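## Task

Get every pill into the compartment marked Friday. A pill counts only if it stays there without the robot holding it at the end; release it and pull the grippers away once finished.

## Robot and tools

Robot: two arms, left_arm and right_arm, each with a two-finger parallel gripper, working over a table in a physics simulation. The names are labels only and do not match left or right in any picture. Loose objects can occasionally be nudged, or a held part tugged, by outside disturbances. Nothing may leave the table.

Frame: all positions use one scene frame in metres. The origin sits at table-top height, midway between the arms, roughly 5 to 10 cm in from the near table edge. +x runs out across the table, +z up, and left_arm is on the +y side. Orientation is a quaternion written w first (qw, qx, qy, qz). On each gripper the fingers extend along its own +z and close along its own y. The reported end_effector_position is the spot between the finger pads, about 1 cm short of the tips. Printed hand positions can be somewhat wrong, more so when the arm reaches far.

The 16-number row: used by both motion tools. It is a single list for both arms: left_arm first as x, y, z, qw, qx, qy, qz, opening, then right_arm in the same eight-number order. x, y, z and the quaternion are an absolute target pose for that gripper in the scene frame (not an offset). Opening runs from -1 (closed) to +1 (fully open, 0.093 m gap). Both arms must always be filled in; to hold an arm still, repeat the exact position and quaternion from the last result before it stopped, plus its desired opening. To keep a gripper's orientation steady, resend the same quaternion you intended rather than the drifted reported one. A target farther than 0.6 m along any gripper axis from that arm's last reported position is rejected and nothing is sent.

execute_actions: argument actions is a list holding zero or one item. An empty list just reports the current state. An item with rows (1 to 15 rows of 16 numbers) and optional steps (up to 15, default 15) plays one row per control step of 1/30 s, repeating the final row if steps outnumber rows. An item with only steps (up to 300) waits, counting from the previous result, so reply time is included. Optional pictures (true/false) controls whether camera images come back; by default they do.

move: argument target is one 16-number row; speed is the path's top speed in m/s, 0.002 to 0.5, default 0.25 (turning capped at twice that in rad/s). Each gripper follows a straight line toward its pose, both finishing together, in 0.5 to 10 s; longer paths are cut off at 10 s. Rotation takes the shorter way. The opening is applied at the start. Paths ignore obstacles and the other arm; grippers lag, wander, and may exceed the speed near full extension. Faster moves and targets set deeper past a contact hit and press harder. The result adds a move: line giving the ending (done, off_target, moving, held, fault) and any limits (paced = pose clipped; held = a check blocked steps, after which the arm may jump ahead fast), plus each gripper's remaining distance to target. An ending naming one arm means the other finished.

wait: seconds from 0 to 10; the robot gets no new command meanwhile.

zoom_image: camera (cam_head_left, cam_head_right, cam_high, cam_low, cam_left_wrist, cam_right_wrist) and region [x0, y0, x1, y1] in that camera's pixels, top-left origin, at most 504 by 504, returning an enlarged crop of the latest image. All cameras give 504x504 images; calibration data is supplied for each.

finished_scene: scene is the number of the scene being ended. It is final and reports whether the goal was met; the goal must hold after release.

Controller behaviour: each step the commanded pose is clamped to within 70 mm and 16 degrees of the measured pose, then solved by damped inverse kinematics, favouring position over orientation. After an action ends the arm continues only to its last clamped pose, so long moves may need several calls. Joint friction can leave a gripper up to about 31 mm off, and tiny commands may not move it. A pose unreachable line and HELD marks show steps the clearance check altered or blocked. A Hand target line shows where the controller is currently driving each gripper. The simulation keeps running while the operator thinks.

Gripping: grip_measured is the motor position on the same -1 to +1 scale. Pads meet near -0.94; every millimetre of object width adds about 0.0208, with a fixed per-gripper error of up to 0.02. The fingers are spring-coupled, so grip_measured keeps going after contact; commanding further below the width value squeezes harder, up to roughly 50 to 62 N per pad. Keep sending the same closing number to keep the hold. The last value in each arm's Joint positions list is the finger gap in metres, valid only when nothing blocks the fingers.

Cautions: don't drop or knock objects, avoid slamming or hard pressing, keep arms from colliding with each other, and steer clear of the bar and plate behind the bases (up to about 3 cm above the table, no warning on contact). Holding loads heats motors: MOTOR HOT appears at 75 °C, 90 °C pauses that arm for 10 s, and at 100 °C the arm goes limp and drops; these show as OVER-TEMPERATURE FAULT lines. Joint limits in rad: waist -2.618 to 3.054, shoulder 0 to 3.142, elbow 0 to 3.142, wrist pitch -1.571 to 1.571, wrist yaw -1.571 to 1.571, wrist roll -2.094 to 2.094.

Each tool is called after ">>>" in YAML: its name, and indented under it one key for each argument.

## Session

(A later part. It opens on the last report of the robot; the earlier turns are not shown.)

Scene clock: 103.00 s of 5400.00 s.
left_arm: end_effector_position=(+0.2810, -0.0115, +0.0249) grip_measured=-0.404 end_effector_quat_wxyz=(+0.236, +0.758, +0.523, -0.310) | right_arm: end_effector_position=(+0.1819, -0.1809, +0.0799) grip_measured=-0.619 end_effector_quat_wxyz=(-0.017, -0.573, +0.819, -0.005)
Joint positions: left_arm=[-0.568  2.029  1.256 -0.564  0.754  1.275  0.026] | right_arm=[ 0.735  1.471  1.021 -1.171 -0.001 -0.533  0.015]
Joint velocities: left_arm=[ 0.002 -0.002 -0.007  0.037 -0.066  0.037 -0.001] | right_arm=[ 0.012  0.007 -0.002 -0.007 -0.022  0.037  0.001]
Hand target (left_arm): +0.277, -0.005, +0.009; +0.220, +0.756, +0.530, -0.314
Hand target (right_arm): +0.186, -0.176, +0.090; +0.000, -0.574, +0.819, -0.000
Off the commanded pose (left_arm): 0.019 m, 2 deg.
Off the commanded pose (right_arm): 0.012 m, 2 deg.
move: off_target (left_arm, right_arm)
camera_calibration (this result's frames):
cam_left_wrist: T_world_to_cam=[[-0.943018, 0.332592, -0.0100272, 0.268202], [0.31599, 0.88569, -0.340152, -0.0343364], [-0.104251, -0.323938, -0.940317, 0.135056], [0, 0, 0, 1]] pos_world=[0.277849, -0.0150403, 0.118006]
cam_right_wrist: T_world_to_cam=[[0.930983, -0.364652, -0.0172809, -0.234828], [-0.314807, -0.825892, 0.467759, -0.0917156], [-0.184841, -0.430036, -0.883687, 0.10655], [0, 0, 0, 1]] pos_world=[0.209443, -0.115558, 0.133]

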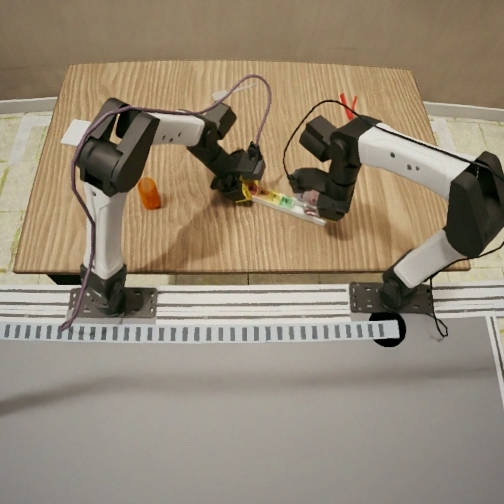

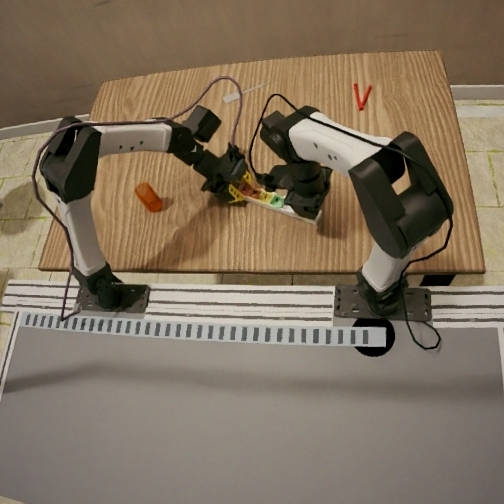

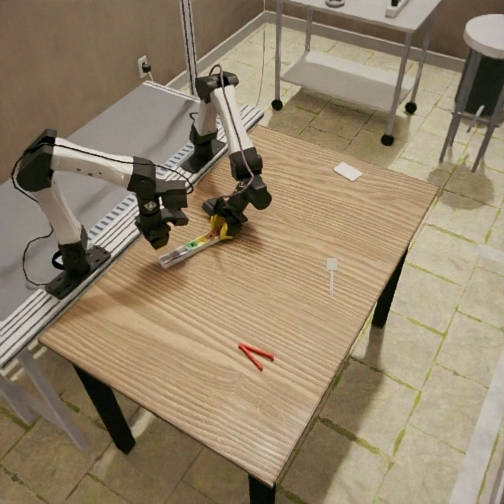

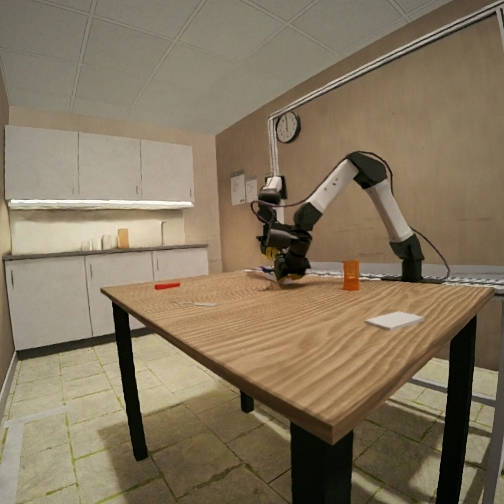

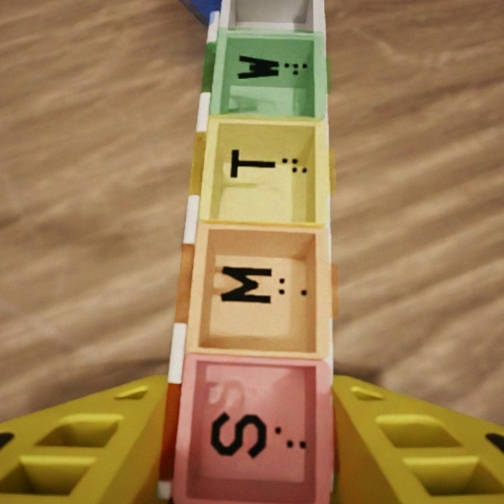

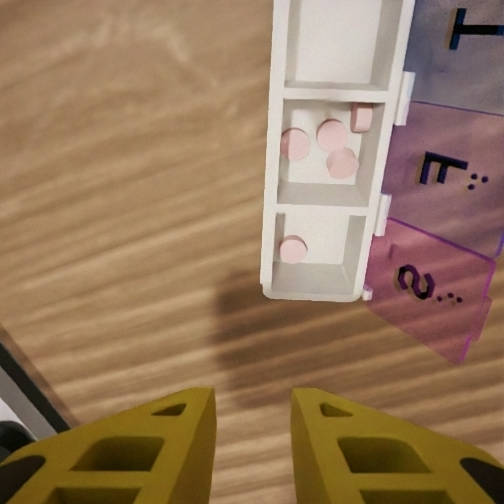

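>>> move:
  target: [0.277,-0.005,0.008,0.22,0.757,0.53,-0.314,-0.42,0.285,-0.172,0.07,0,-0.574,0.819,0,-1]
  speed: 0.15

>>> move:
  target: [0.277,-0.005,0.008,0.22,0.757,0.53,-0.314,-0.42,0.285,-0.172,0.025,0,-0.574,0.819,0,-1]
  speed: 0.1

>>> zoom_image:
  camera: "cam_high"
  region: [140,200,260,300]

Scene clock: 105.50 s of 5400.00 s.
left_arm: end_effector_position=(+0.2810, -0.0115, +0.0249) grip_measured=-0.404 end_effector_quat_wxyz=(+0.236, +0.758, +0.523, -0.310) | right_arm: end_effector_position=(+0.2761, -0.1733, +0.0685) grip_measured=-1.000 end_effector_quat_wxyz=(-0.009, -0.573, +0.820, -0.001)
Joint positions: left_arm=[-0.568  2.029  1.256 -0.564  0.754  1.275  0.026] | right_arm=[ 0.561  1.776  1.291 -1.119 -0.001 -0.707  0.   ]
Joint velocities: left_arm=[ 0.007 -0.002 -0.007 -0.007  0.081  0.066 -0.001] | right_arm=[-0.002 -0.007  0.002  0.007  0.022 -0.007  0.   ]
Hand target (left_arm): +0.277, -0.005, +0.009; +0.220, +0.756, +0.530, -0.314
Hand target (right_arm): +0.284, -0.170, +0.071; +0.000, -0.574, +0.819, +0.001
Off the commanded pose (left_arm): 0.019 m, 2 deg.
Off the commanded pose (right_arm): 0.009 m, 1 deg.
move: off_target (left_arm)
camera_calibration (this result's frames):
cam_left_wrist: T_world_to_cam=[[-0.942927, 0.332841, -0.0103011, 0.268186], [0.316313, 0.885577, -0.340145, -0.0344288], [-0.104092, -0.32399, -0.940316, 0.135011], [0, 0, 0, 1]] pos_world=[0.277823, -0.0150315, 0.118005]
cam_right_wrist: T_world_to_cam=[[0.931022, -0.364691, -0.014093, -0.320242], [-0.319501, -0.833105, 0.451503, -0.0492295], [-0.1764, -0.415856, -0.892158, 0.117881], [0, 0, 0, 1]] pos_world=[0.303218, -0.108781, 0.122883]

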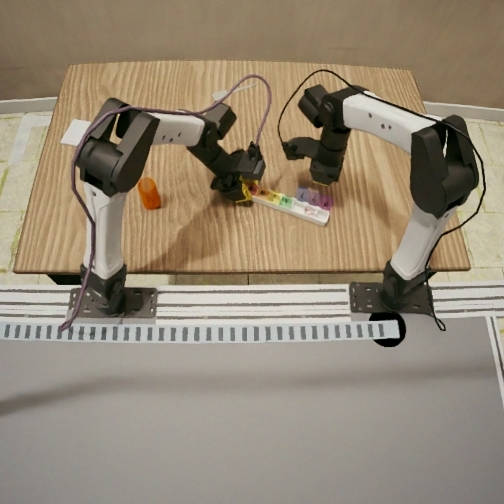

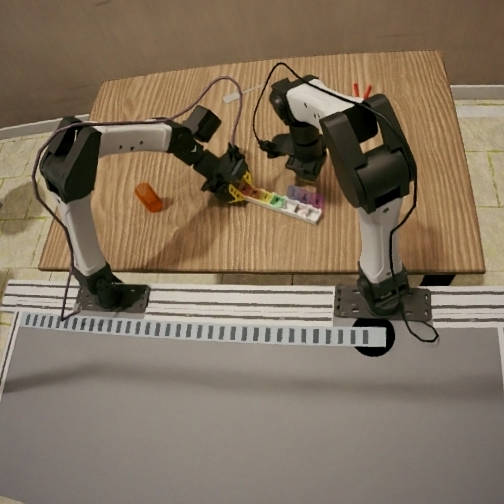

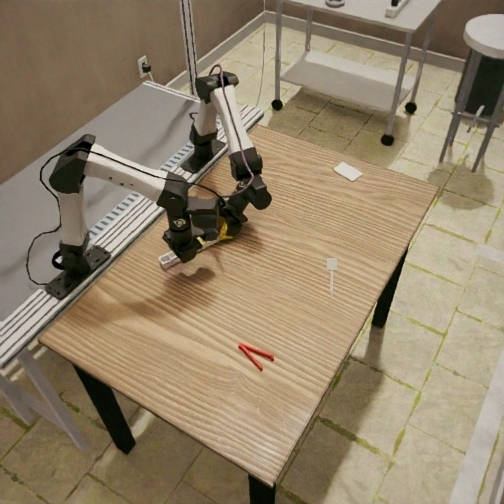

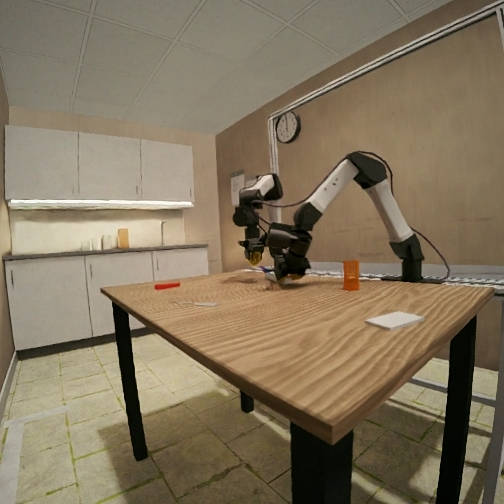

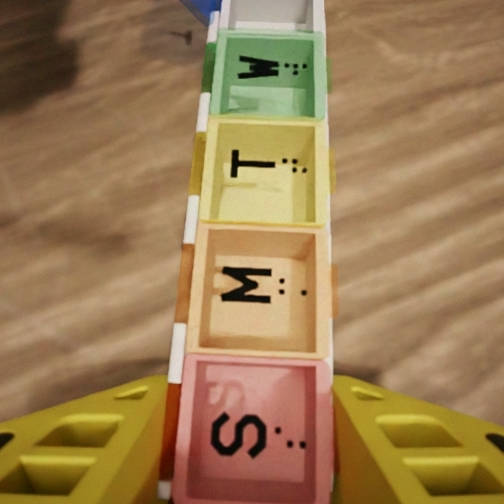

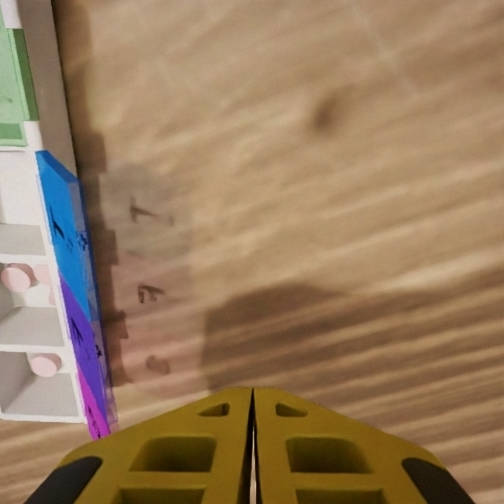

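Scene clock: 106.50 s of 5400.00 s.
left_arm: end_effector_position=(+0.2810, -0.0115, +0.0249) grip_measured=-0.404 end_effector_quat_wxyz=(+0.236, +0.758, +0.523, -0.310) | right_arm: end_effector_position=(+0.2871, -0.1673, +0.0332) grip_measured=-1.000 end_effector_quat_wxyz=(+0.008, -0.576, +0.818, -0.003)
Joint positions: left_arm=[-0.568  2.029  1.256 -0.564  0.754  1.275  0.026] | right_arm=[ 0.561  1.831  1.213 -0.952 -0.001 -0.715  0.   ]
Joint velocities: left_arm=[-0.017 -0.002 -0.007 -0.007 -0.022  0.007  0.   ] | right_arm=[-0.007  0.007  0.002 -0.007  0.037 -0.022  0.   ]
Hand target (left_arm): +0.277, -0.005, +0.009; +0.220, +0.756, +0.530, -0.314
Hand target (right_arm): +0.285, -0.172, +0.025; -0.000, -0.574, +0.819, +0.000
Off the commanded pose (left_arm): 0.019 m, 2 deg.
Off the commanded pose (right_arm): 0.010 m, 1 deg.
move: off_target (left_arm)
camera_calibration (this result's frames):
cam_left_wrist: T_world_to_cam=[[-0.942927, 0.332841, -0.0103011, 0.268186], [0.316313, 0.885577, -0.340145, -0.0344288], [-0.104092, -0.32399, -0.940316, 0.135011], [0, 0, 0, 1]] pos_world=[0.277823, -0.0150315, 0.118005]
cam_right_wrist: T_world_to_cam=[[0.933806, -0.357713, 0.00697855, -0.329125], [-0.325999, -0.842658, 0.428546, -0.0237572], [-0.147416, -0.402453, -0.903493, 0.0850734], [0, 0, 0, 1]] pos_world=[0.312135, -0.103513, 0.0893411]

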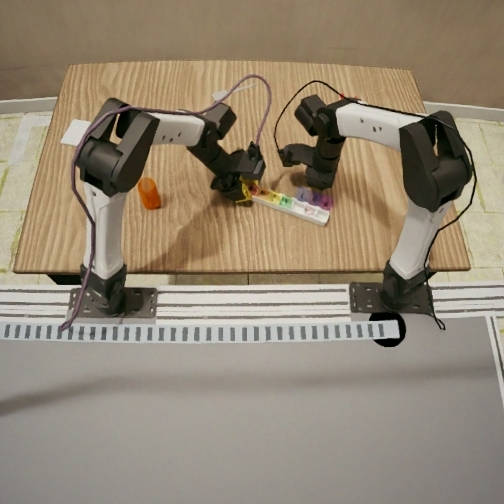

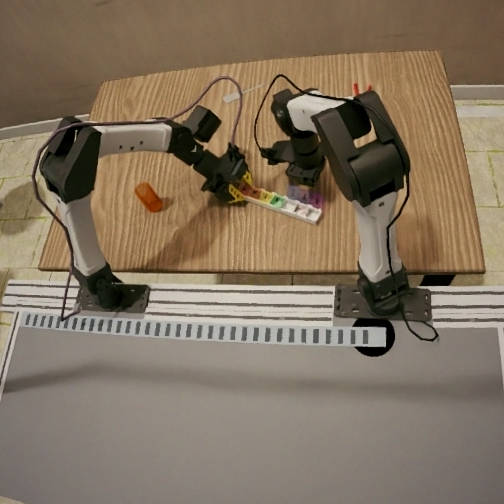

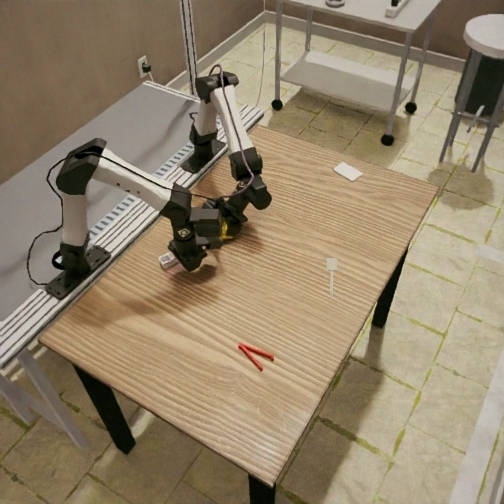

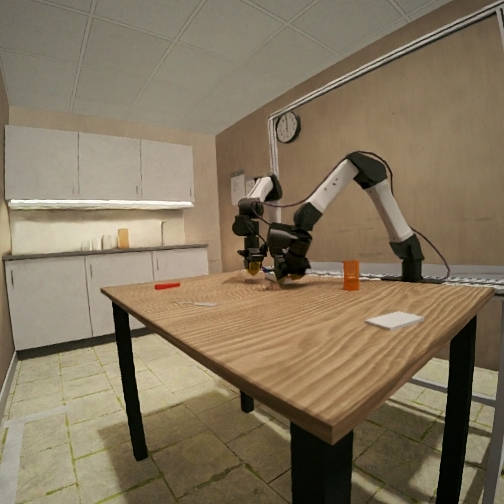

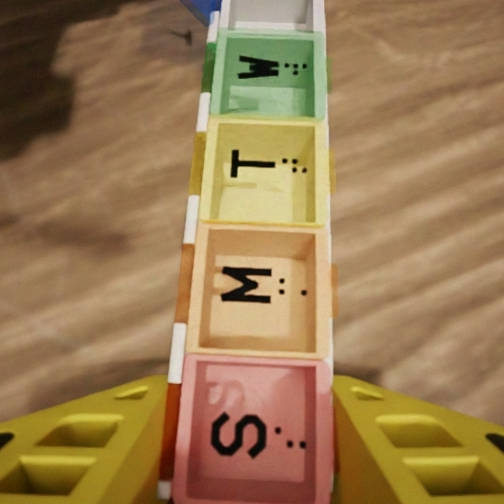

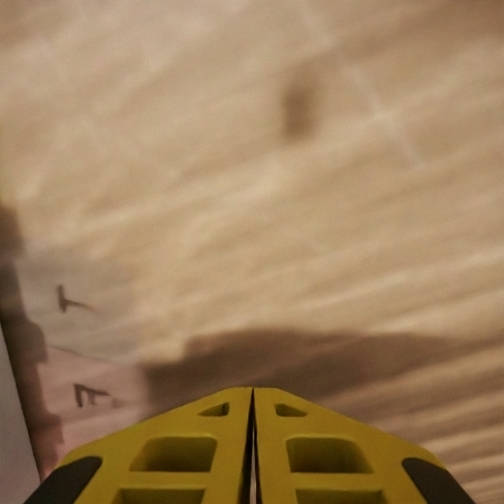

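Region (140, 200, 260, 300) of cam_high's 504x504 image, scaled by 4.200, with more detail than that image has.

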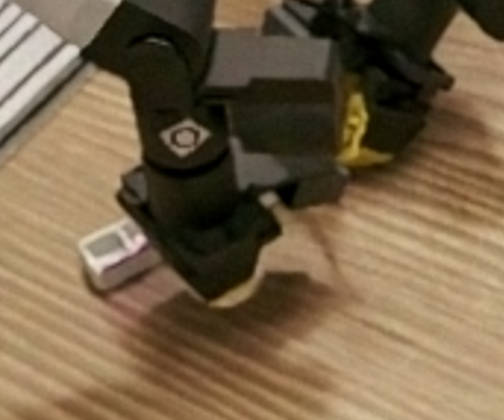

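>>> move:
  target: [0.277,-0.005,0.008,0.22,0.757,0.53,-0.314,-0.42,0.268,-0.166,0.056,0,-0.574,0.819,0,-1]
  speed: 0.05

>>> move:
  target: [0.277,-0.005,0.008,0.22,0.757,0.53,-0.314,-0.42,0.215,-0.144,0.058,0,-0.574,0.819,0,-1]
  speed: 0.04

>>> zoom_image:
  camera: "cam_head_right"
  region: [230,150,350,250]

Scene clock: 108.03 s of 5400.00 s.
left_arm: end_effector_position=(+0.2810, -0.0115, +0.0249) grip_measured=-0.404 end_effector_quat_wxyz=(+0.236, +0.758, +0.523, -0.310) | right_arm: end_effector_position=(+0.2683, -0.1695, +0.0490) grip_measured=-1.000 end_effector_quat_wxyz=(-0.009, -0.574, +0.819, -0.001)
Joint positions: left_arm=[-0.568  2.029  1.256 -0.564  0.754  1.275  0.026] | right_arm=[ 0.584  1.778  1.213 -1.039 -0.001 -0.687  0.   ]
Joint velocities: left_arm=[-0.017 -0.002 -0.017 -0.051 -0.051 -0.007  0.   ] | right_arm=[-0.002  0.032 -0.007  0.037  0.007  0.007  0.   ]
Hand target (left_arm): +0.277, -0.005, +0.009; +0.220, +0.756, +0.530, -0.314
Hand target (right_arm): +0.268, -0.167, +0.056; -0.000, -0.574, +0.819, -0.000
Off the commanded pose (left_arm): 0.019 m, 2 deg.
Off the commanded pose (right_arm): 0.008 m, 1 deg.
move: off_target (left_arm)
camera_calibration (this result's frames):
cam_left_wrist: T_world_to_cam=[[-0.942927, 0.332841, -0.0103011, 0.268186], [0.316313, 0.885577, -0.340145, -0.0344288], [-0.104092, -0.32399, -0.940316, 0.135011], [0, 0, 0, 1]] pos_world=[0.277823, -0.0150315, 0.118005]
cam_right_wrist: T_world_to_cam=[[0.932135, -0.361857, -0.0135427, -0.311671], [-0.317107, -0.833776, 0.451953, -0.0406071], [-0.174834, -0.416986, -0.891939, 0.100026], [0, 0, 0, 1]] pos_world=[0.295131, -0.104928, 0.103349]

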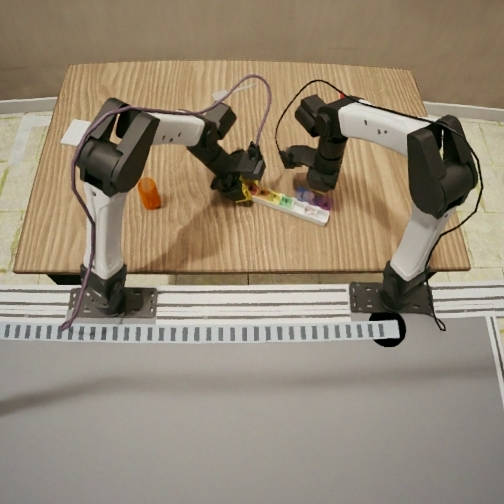

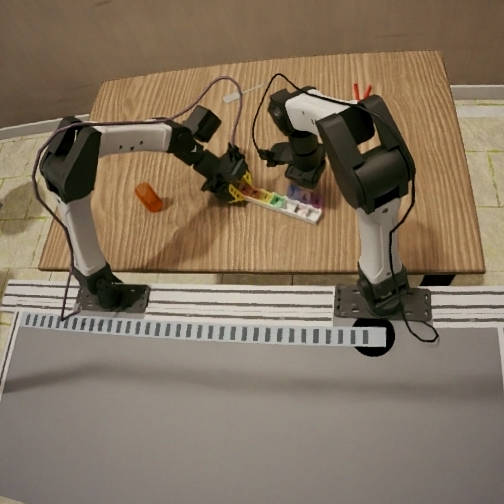

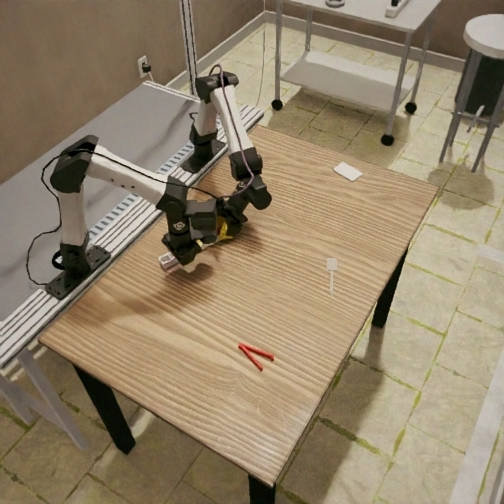

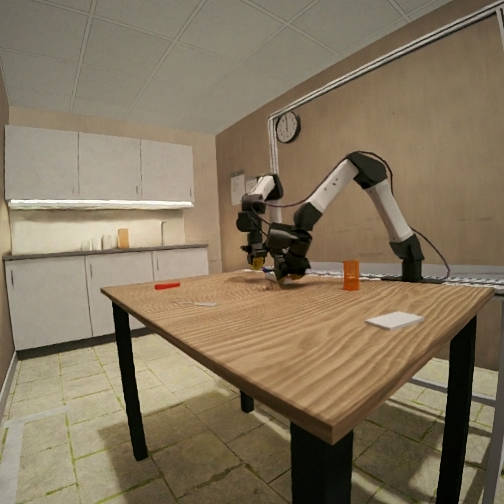

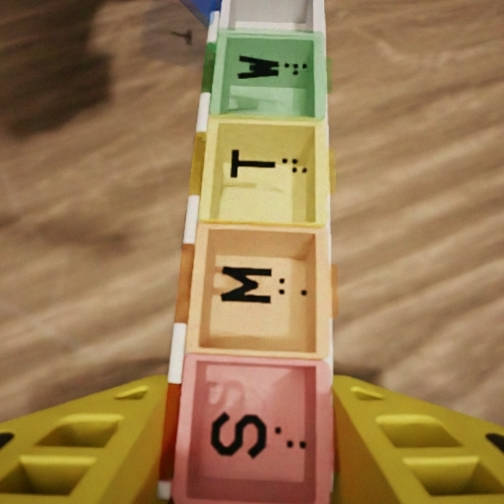

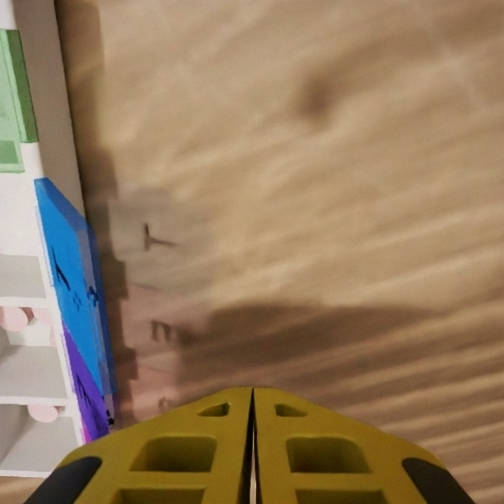

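Scene clock: 109.80 s of 5400.00 s.
left_arm: end_effector_position=(+0.2812, -0.0113, +0.0247) grip_measured=-0.404 end_effector_quat_wxyz=(+0.236, +0.758, +0.523, -0.309) | right_arm: end_effector_position=(+0.2213, -0.1433, +0.0581) grip_measured=-1.000 end_effector_quat_wxyz=(+0.001, -0.576, +0.818, -0.003)
Joint positions: left_arm=[-0.568  2.029  1.256 -0.564  0.751  1.275  0.026] | right_arm=[ 0.749  1.664  1.122 -1.041 -0.002 -0.526  0.   ]
Joint velocities: left_arm=[ 0.007  0.002  0.002  0.066 -0.022 -0.051  0.   ] | right_arm=[ 0.002 -0.002  0.012 -0.022  0.007  0.022  0.   ]
Hand target (left_arm): +0.277, -0.005, +0.009; +0.220, +0.756, +0.530, -0.314
Hand target (right_arm): +0.215, -0.145, +0.057; -0.000, -0.574, +0.819, -0.001
Off the commanded pose (left_arm): 0.018 m, 2 deg.
Off the commanded pose (right_arm): 0.006 m, 0 deg.
move: off_target (left_arm)
camera_calibration (this result's frames):
cam_left_wrist: T_world_to_cam=[[-0.943098, 0.332341, -0.0107858, 0.268361], [0.316225, 0.88639, -0.338104, -0.0347748], [-0.102805, -0.322276, -0.941047, 0.134528], [0, 0, 0, 1]] pos_world=[0.277917, -0.0150083, 0.117734]
cam_right_wrist: T_world_to_cam=[[0.93367, -0.358134, 0.000140266, -0.258943], [-0.321941, -0.839142, 0.438401, -0.0366662], [-0.156889, -0.409367, -0.898779, 0.108349], [0, 0, 0, 1]] pos_world=[0.246962, -0.0791499, 0.113493]

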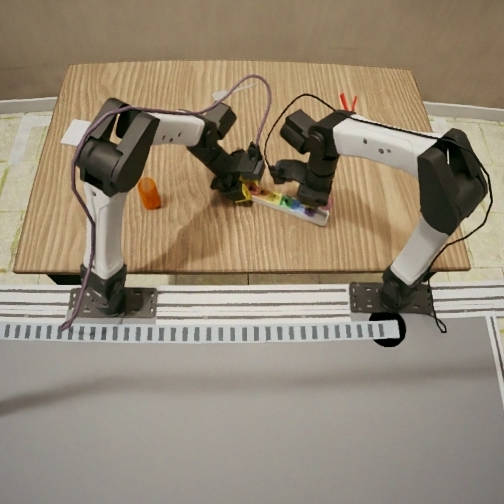

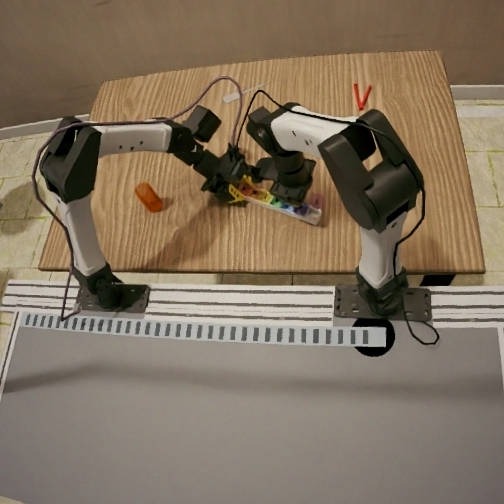

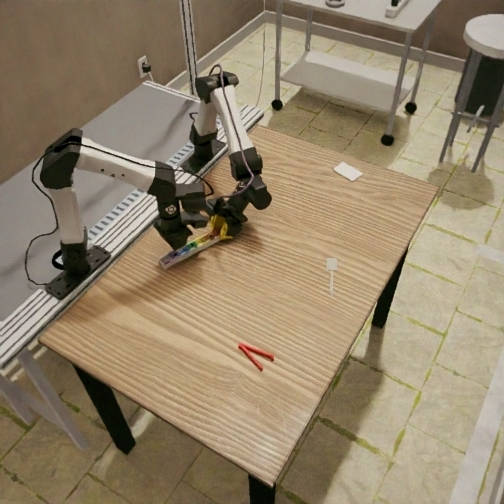

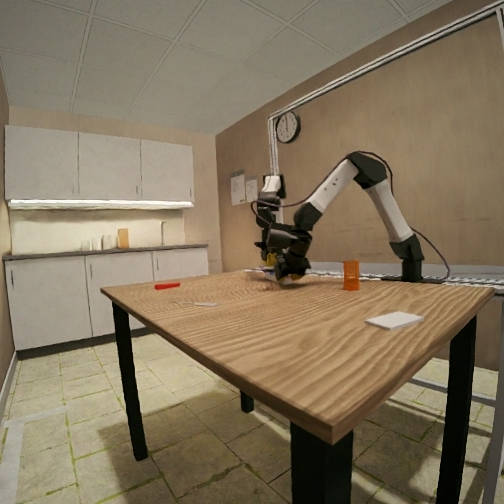

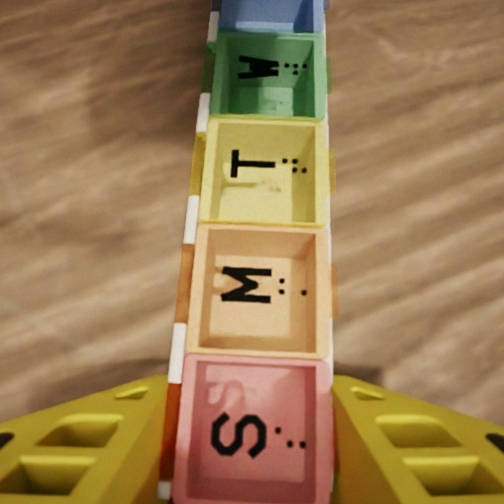

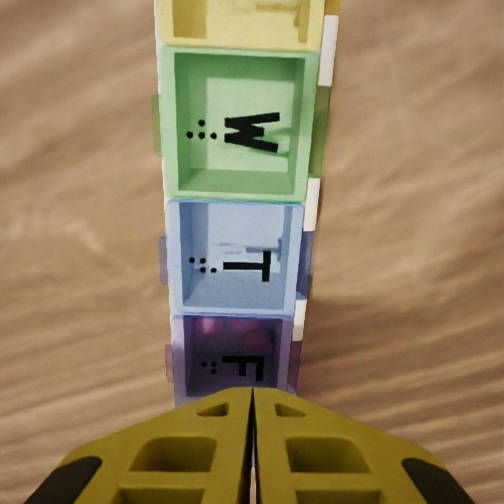

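Region (230, 150, 350, 250) of cam_head_right's 504x504 image, scaled by 4.200, with more detail than that image has.

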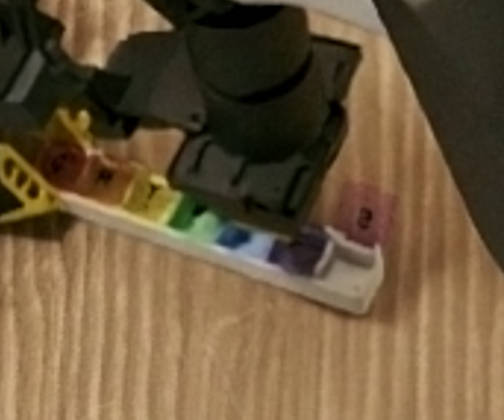

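>>> move:
  target: [0.277,-0.005,0.02,0.22,0.757,0.53,-0.314,0.5,0.208,-0.152,0.058,0,-0.574,0.819,0,0.2]
  speed: 0.05

>>> move:
  target: [0.3,0.1,0.15,0.22,0.757,0.53,-0.314,0.5,0.208,-0.153,0.01,0,-0.574,0.819,0,0.2]
  speed: 0.15

Scene clock: 113.20 s of 5400.00 s.
left_arm: end_effector_position=(+0.2793, -0.0101, +0.0241) grip_measured=+0.498 end_effector_quat_wxyz=(+0.231, +0.757, +0.525, -0.311) | right_arm: end_effector_position=(+0.2142, -0.1494, +0.0586) grip_measured=+0.199 end_effector_quat_wxyz=(+0.002, -0.574, +0.819, -0.003)
Joint positions: left_arm=[-0.568  2.029  1.256 -0.575  0.751  1.275  0.069] | right_arm=[ 0.749  1.627  1.085 -1.04  -0.002 -0.522  0.055]
Joint velocities: left_arm=[ 0.002  0.002 -0.002  0.051  0.037 -0.007  0.   ] | right_arm=[ 0.012  0.022 -0.007 -0.051 -0.022  0.081  0.   ]
Hand target (left_arm): +0.277, -0.005, +0.020; +0.220, +0.756, +0.530, -0.314
Hand target (right_arm): +0.208, -0.152, +0.058; -0.000, -0.574, +0.819, -0.000
Off the commanded pose (left_arm): 0.007 m, 1 deg.
Off the commanded pose (right_arm): 0.007 m, 0 deg.
move: done
camera_calibration (this result's frames):
cam_left_wrist: T_world_to_cam=[[-0.943082, 0.332559, 0.000369514, 0.265945], [0.313141, 0.888387, -0.335726, -0.034573], [-0.111977, -0.316501, -0.94196, 0.136854], [0, 0, 0, 1]] pos_world=[0.276959, -0.0144136, 0.117206]
cam_right_wrist: T_world_to_cam=[[0.9323, -0.361684, 0.000692362, -0.254673], [-0.32552, -0.838243, 0.437477, -0.0433228], [-0.157648, -0.408085, -0.899229, 0.105558], [0, 0, 0, 1]] pos_world=[0.239971, -0.0853496, 0.11405]

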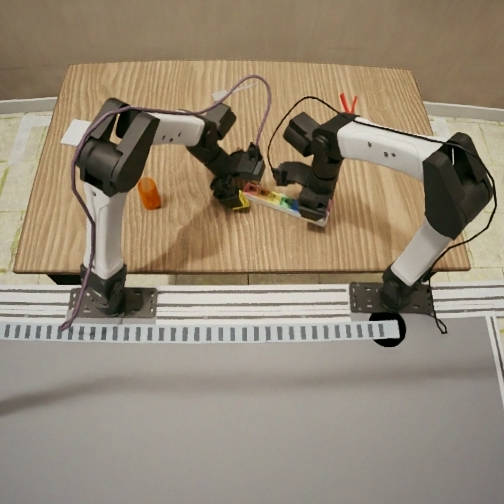

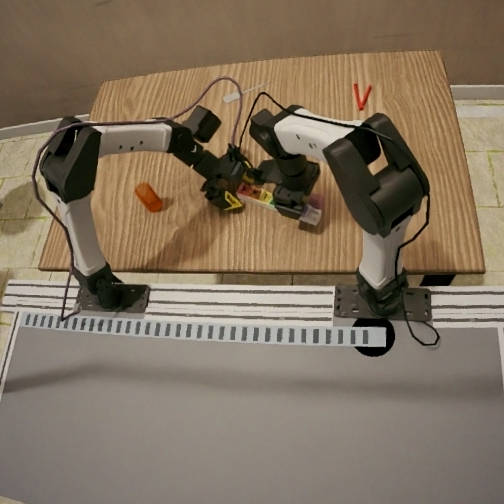

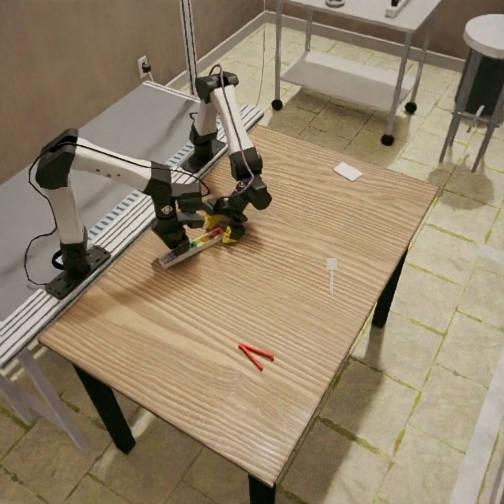

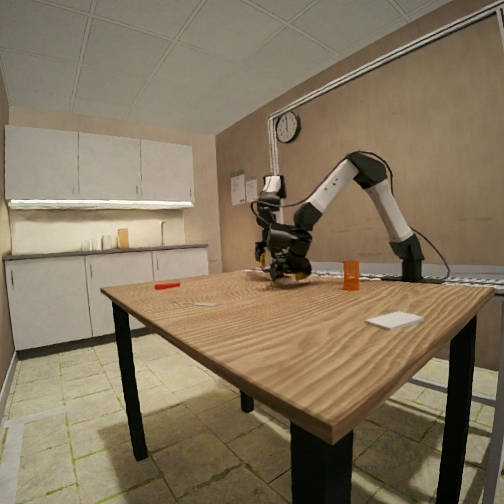

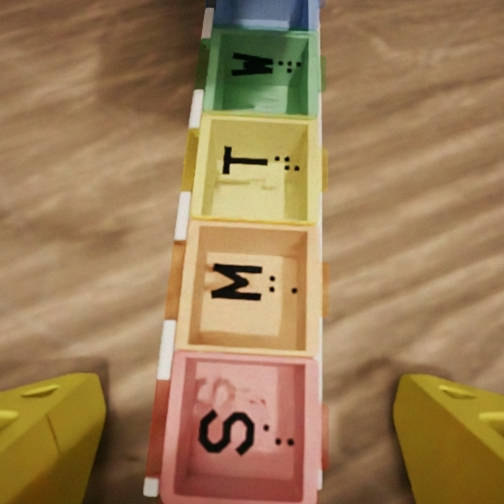

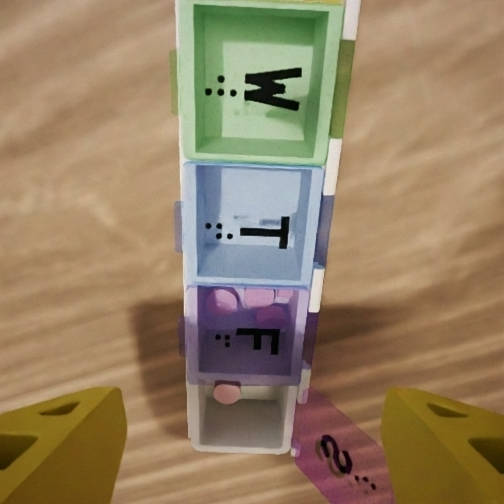

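Scene clock: 115.00 s of 5400.00 s.
left_arm: end_effector_position=(+0.2980, +0.0980, +0.1477) grip_measured=+0.498 end_effector_quat_wxyz=(+0.223, +0.755, +0.532, -0.312) | right_arm: end_effector_position=(+0.2140, -0.1499, +0.0196) grip_measured=+0.199 end_effector_quat_wxyz=(+0.013, -0.574, +0.819, -0.002)
Joint positions: left_arm=[-0.279  1.872  1.571 -1.335  0.766  1.663  0.069] | right_arm=[ 0.749  1.662  0.955 -0.853 -0.003 -0.522  0.055]
Joint velocities: left_arm=[ 0.002 -0.017 -0.017 -0.022 -0.007  0.007  0.001] | right_arm=[ 0.002 -0.012 -0.007 -0.007  0.022  0.007  0.001]
Hand target (left_arm): +0.299, +0.100, +0.149; +0.222, +0.756, +0.531, -0.312
Hand target (right_arm): +0.208, -0.153, +0.010; -0.000, -0.574, +0.819, -0.000
Off the commanded pose (left_arm): 0.004 m, 1 deg.
Off the commanded pose (right_arm): 0.012 m, 2 deg.
move: off_target (right_arm)
camera_calibration (this result's frames):
cam_left_wrist: T_world_to_cam=[[-0.945553, 0.324981, 0.0178245, 0.246473], [0.301643, 0.895586, -0.327013, -0.093599], [-0.122236, -0.303831, -0.944852, 0.29177], [0, 0, 0, 1]] pos_world=[0.296952, 0.0923757, 0.240678]
cam_right_wrist: T_world_to_cam=[[0.932269, -0.361595, 0.0111437, -0.254852], [-0.332624, -0.84465, 0.419438, -0.0257965], [-0.142254, -0.394735, -0.907716, 0.0691534], [0, 0, 0, 1]] pos_world=[0.238847, -0.0866448, 0.0764316]

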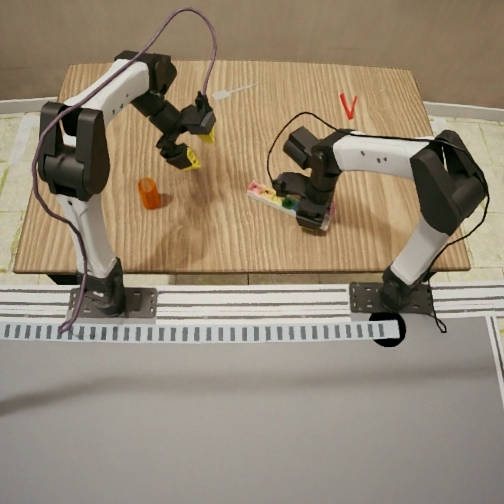

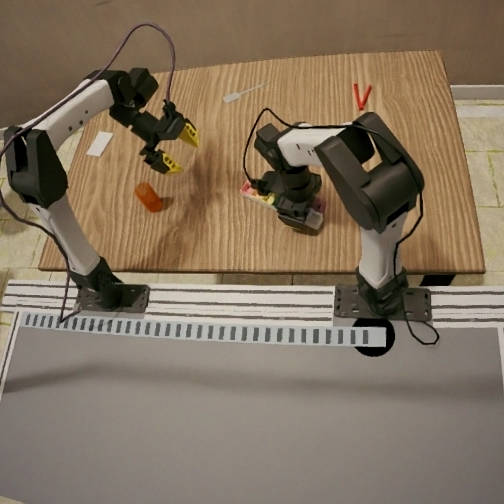

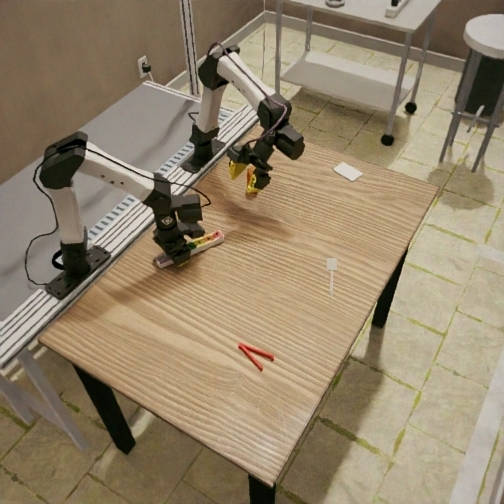

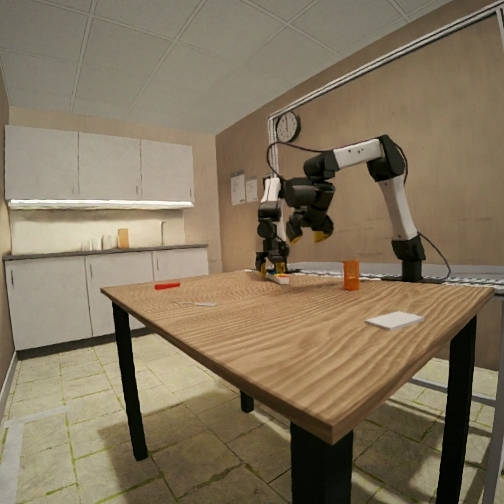

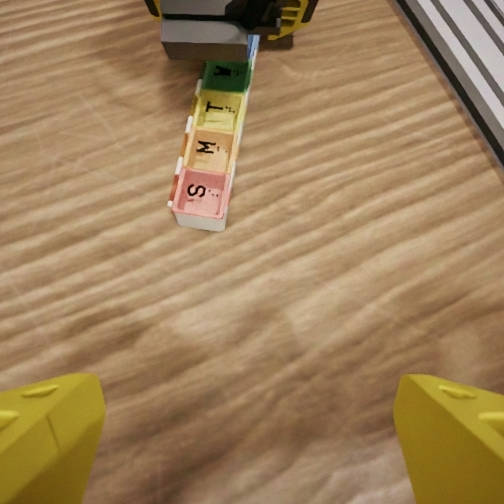

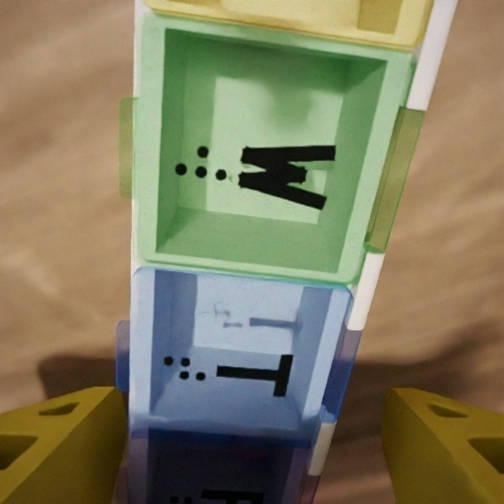

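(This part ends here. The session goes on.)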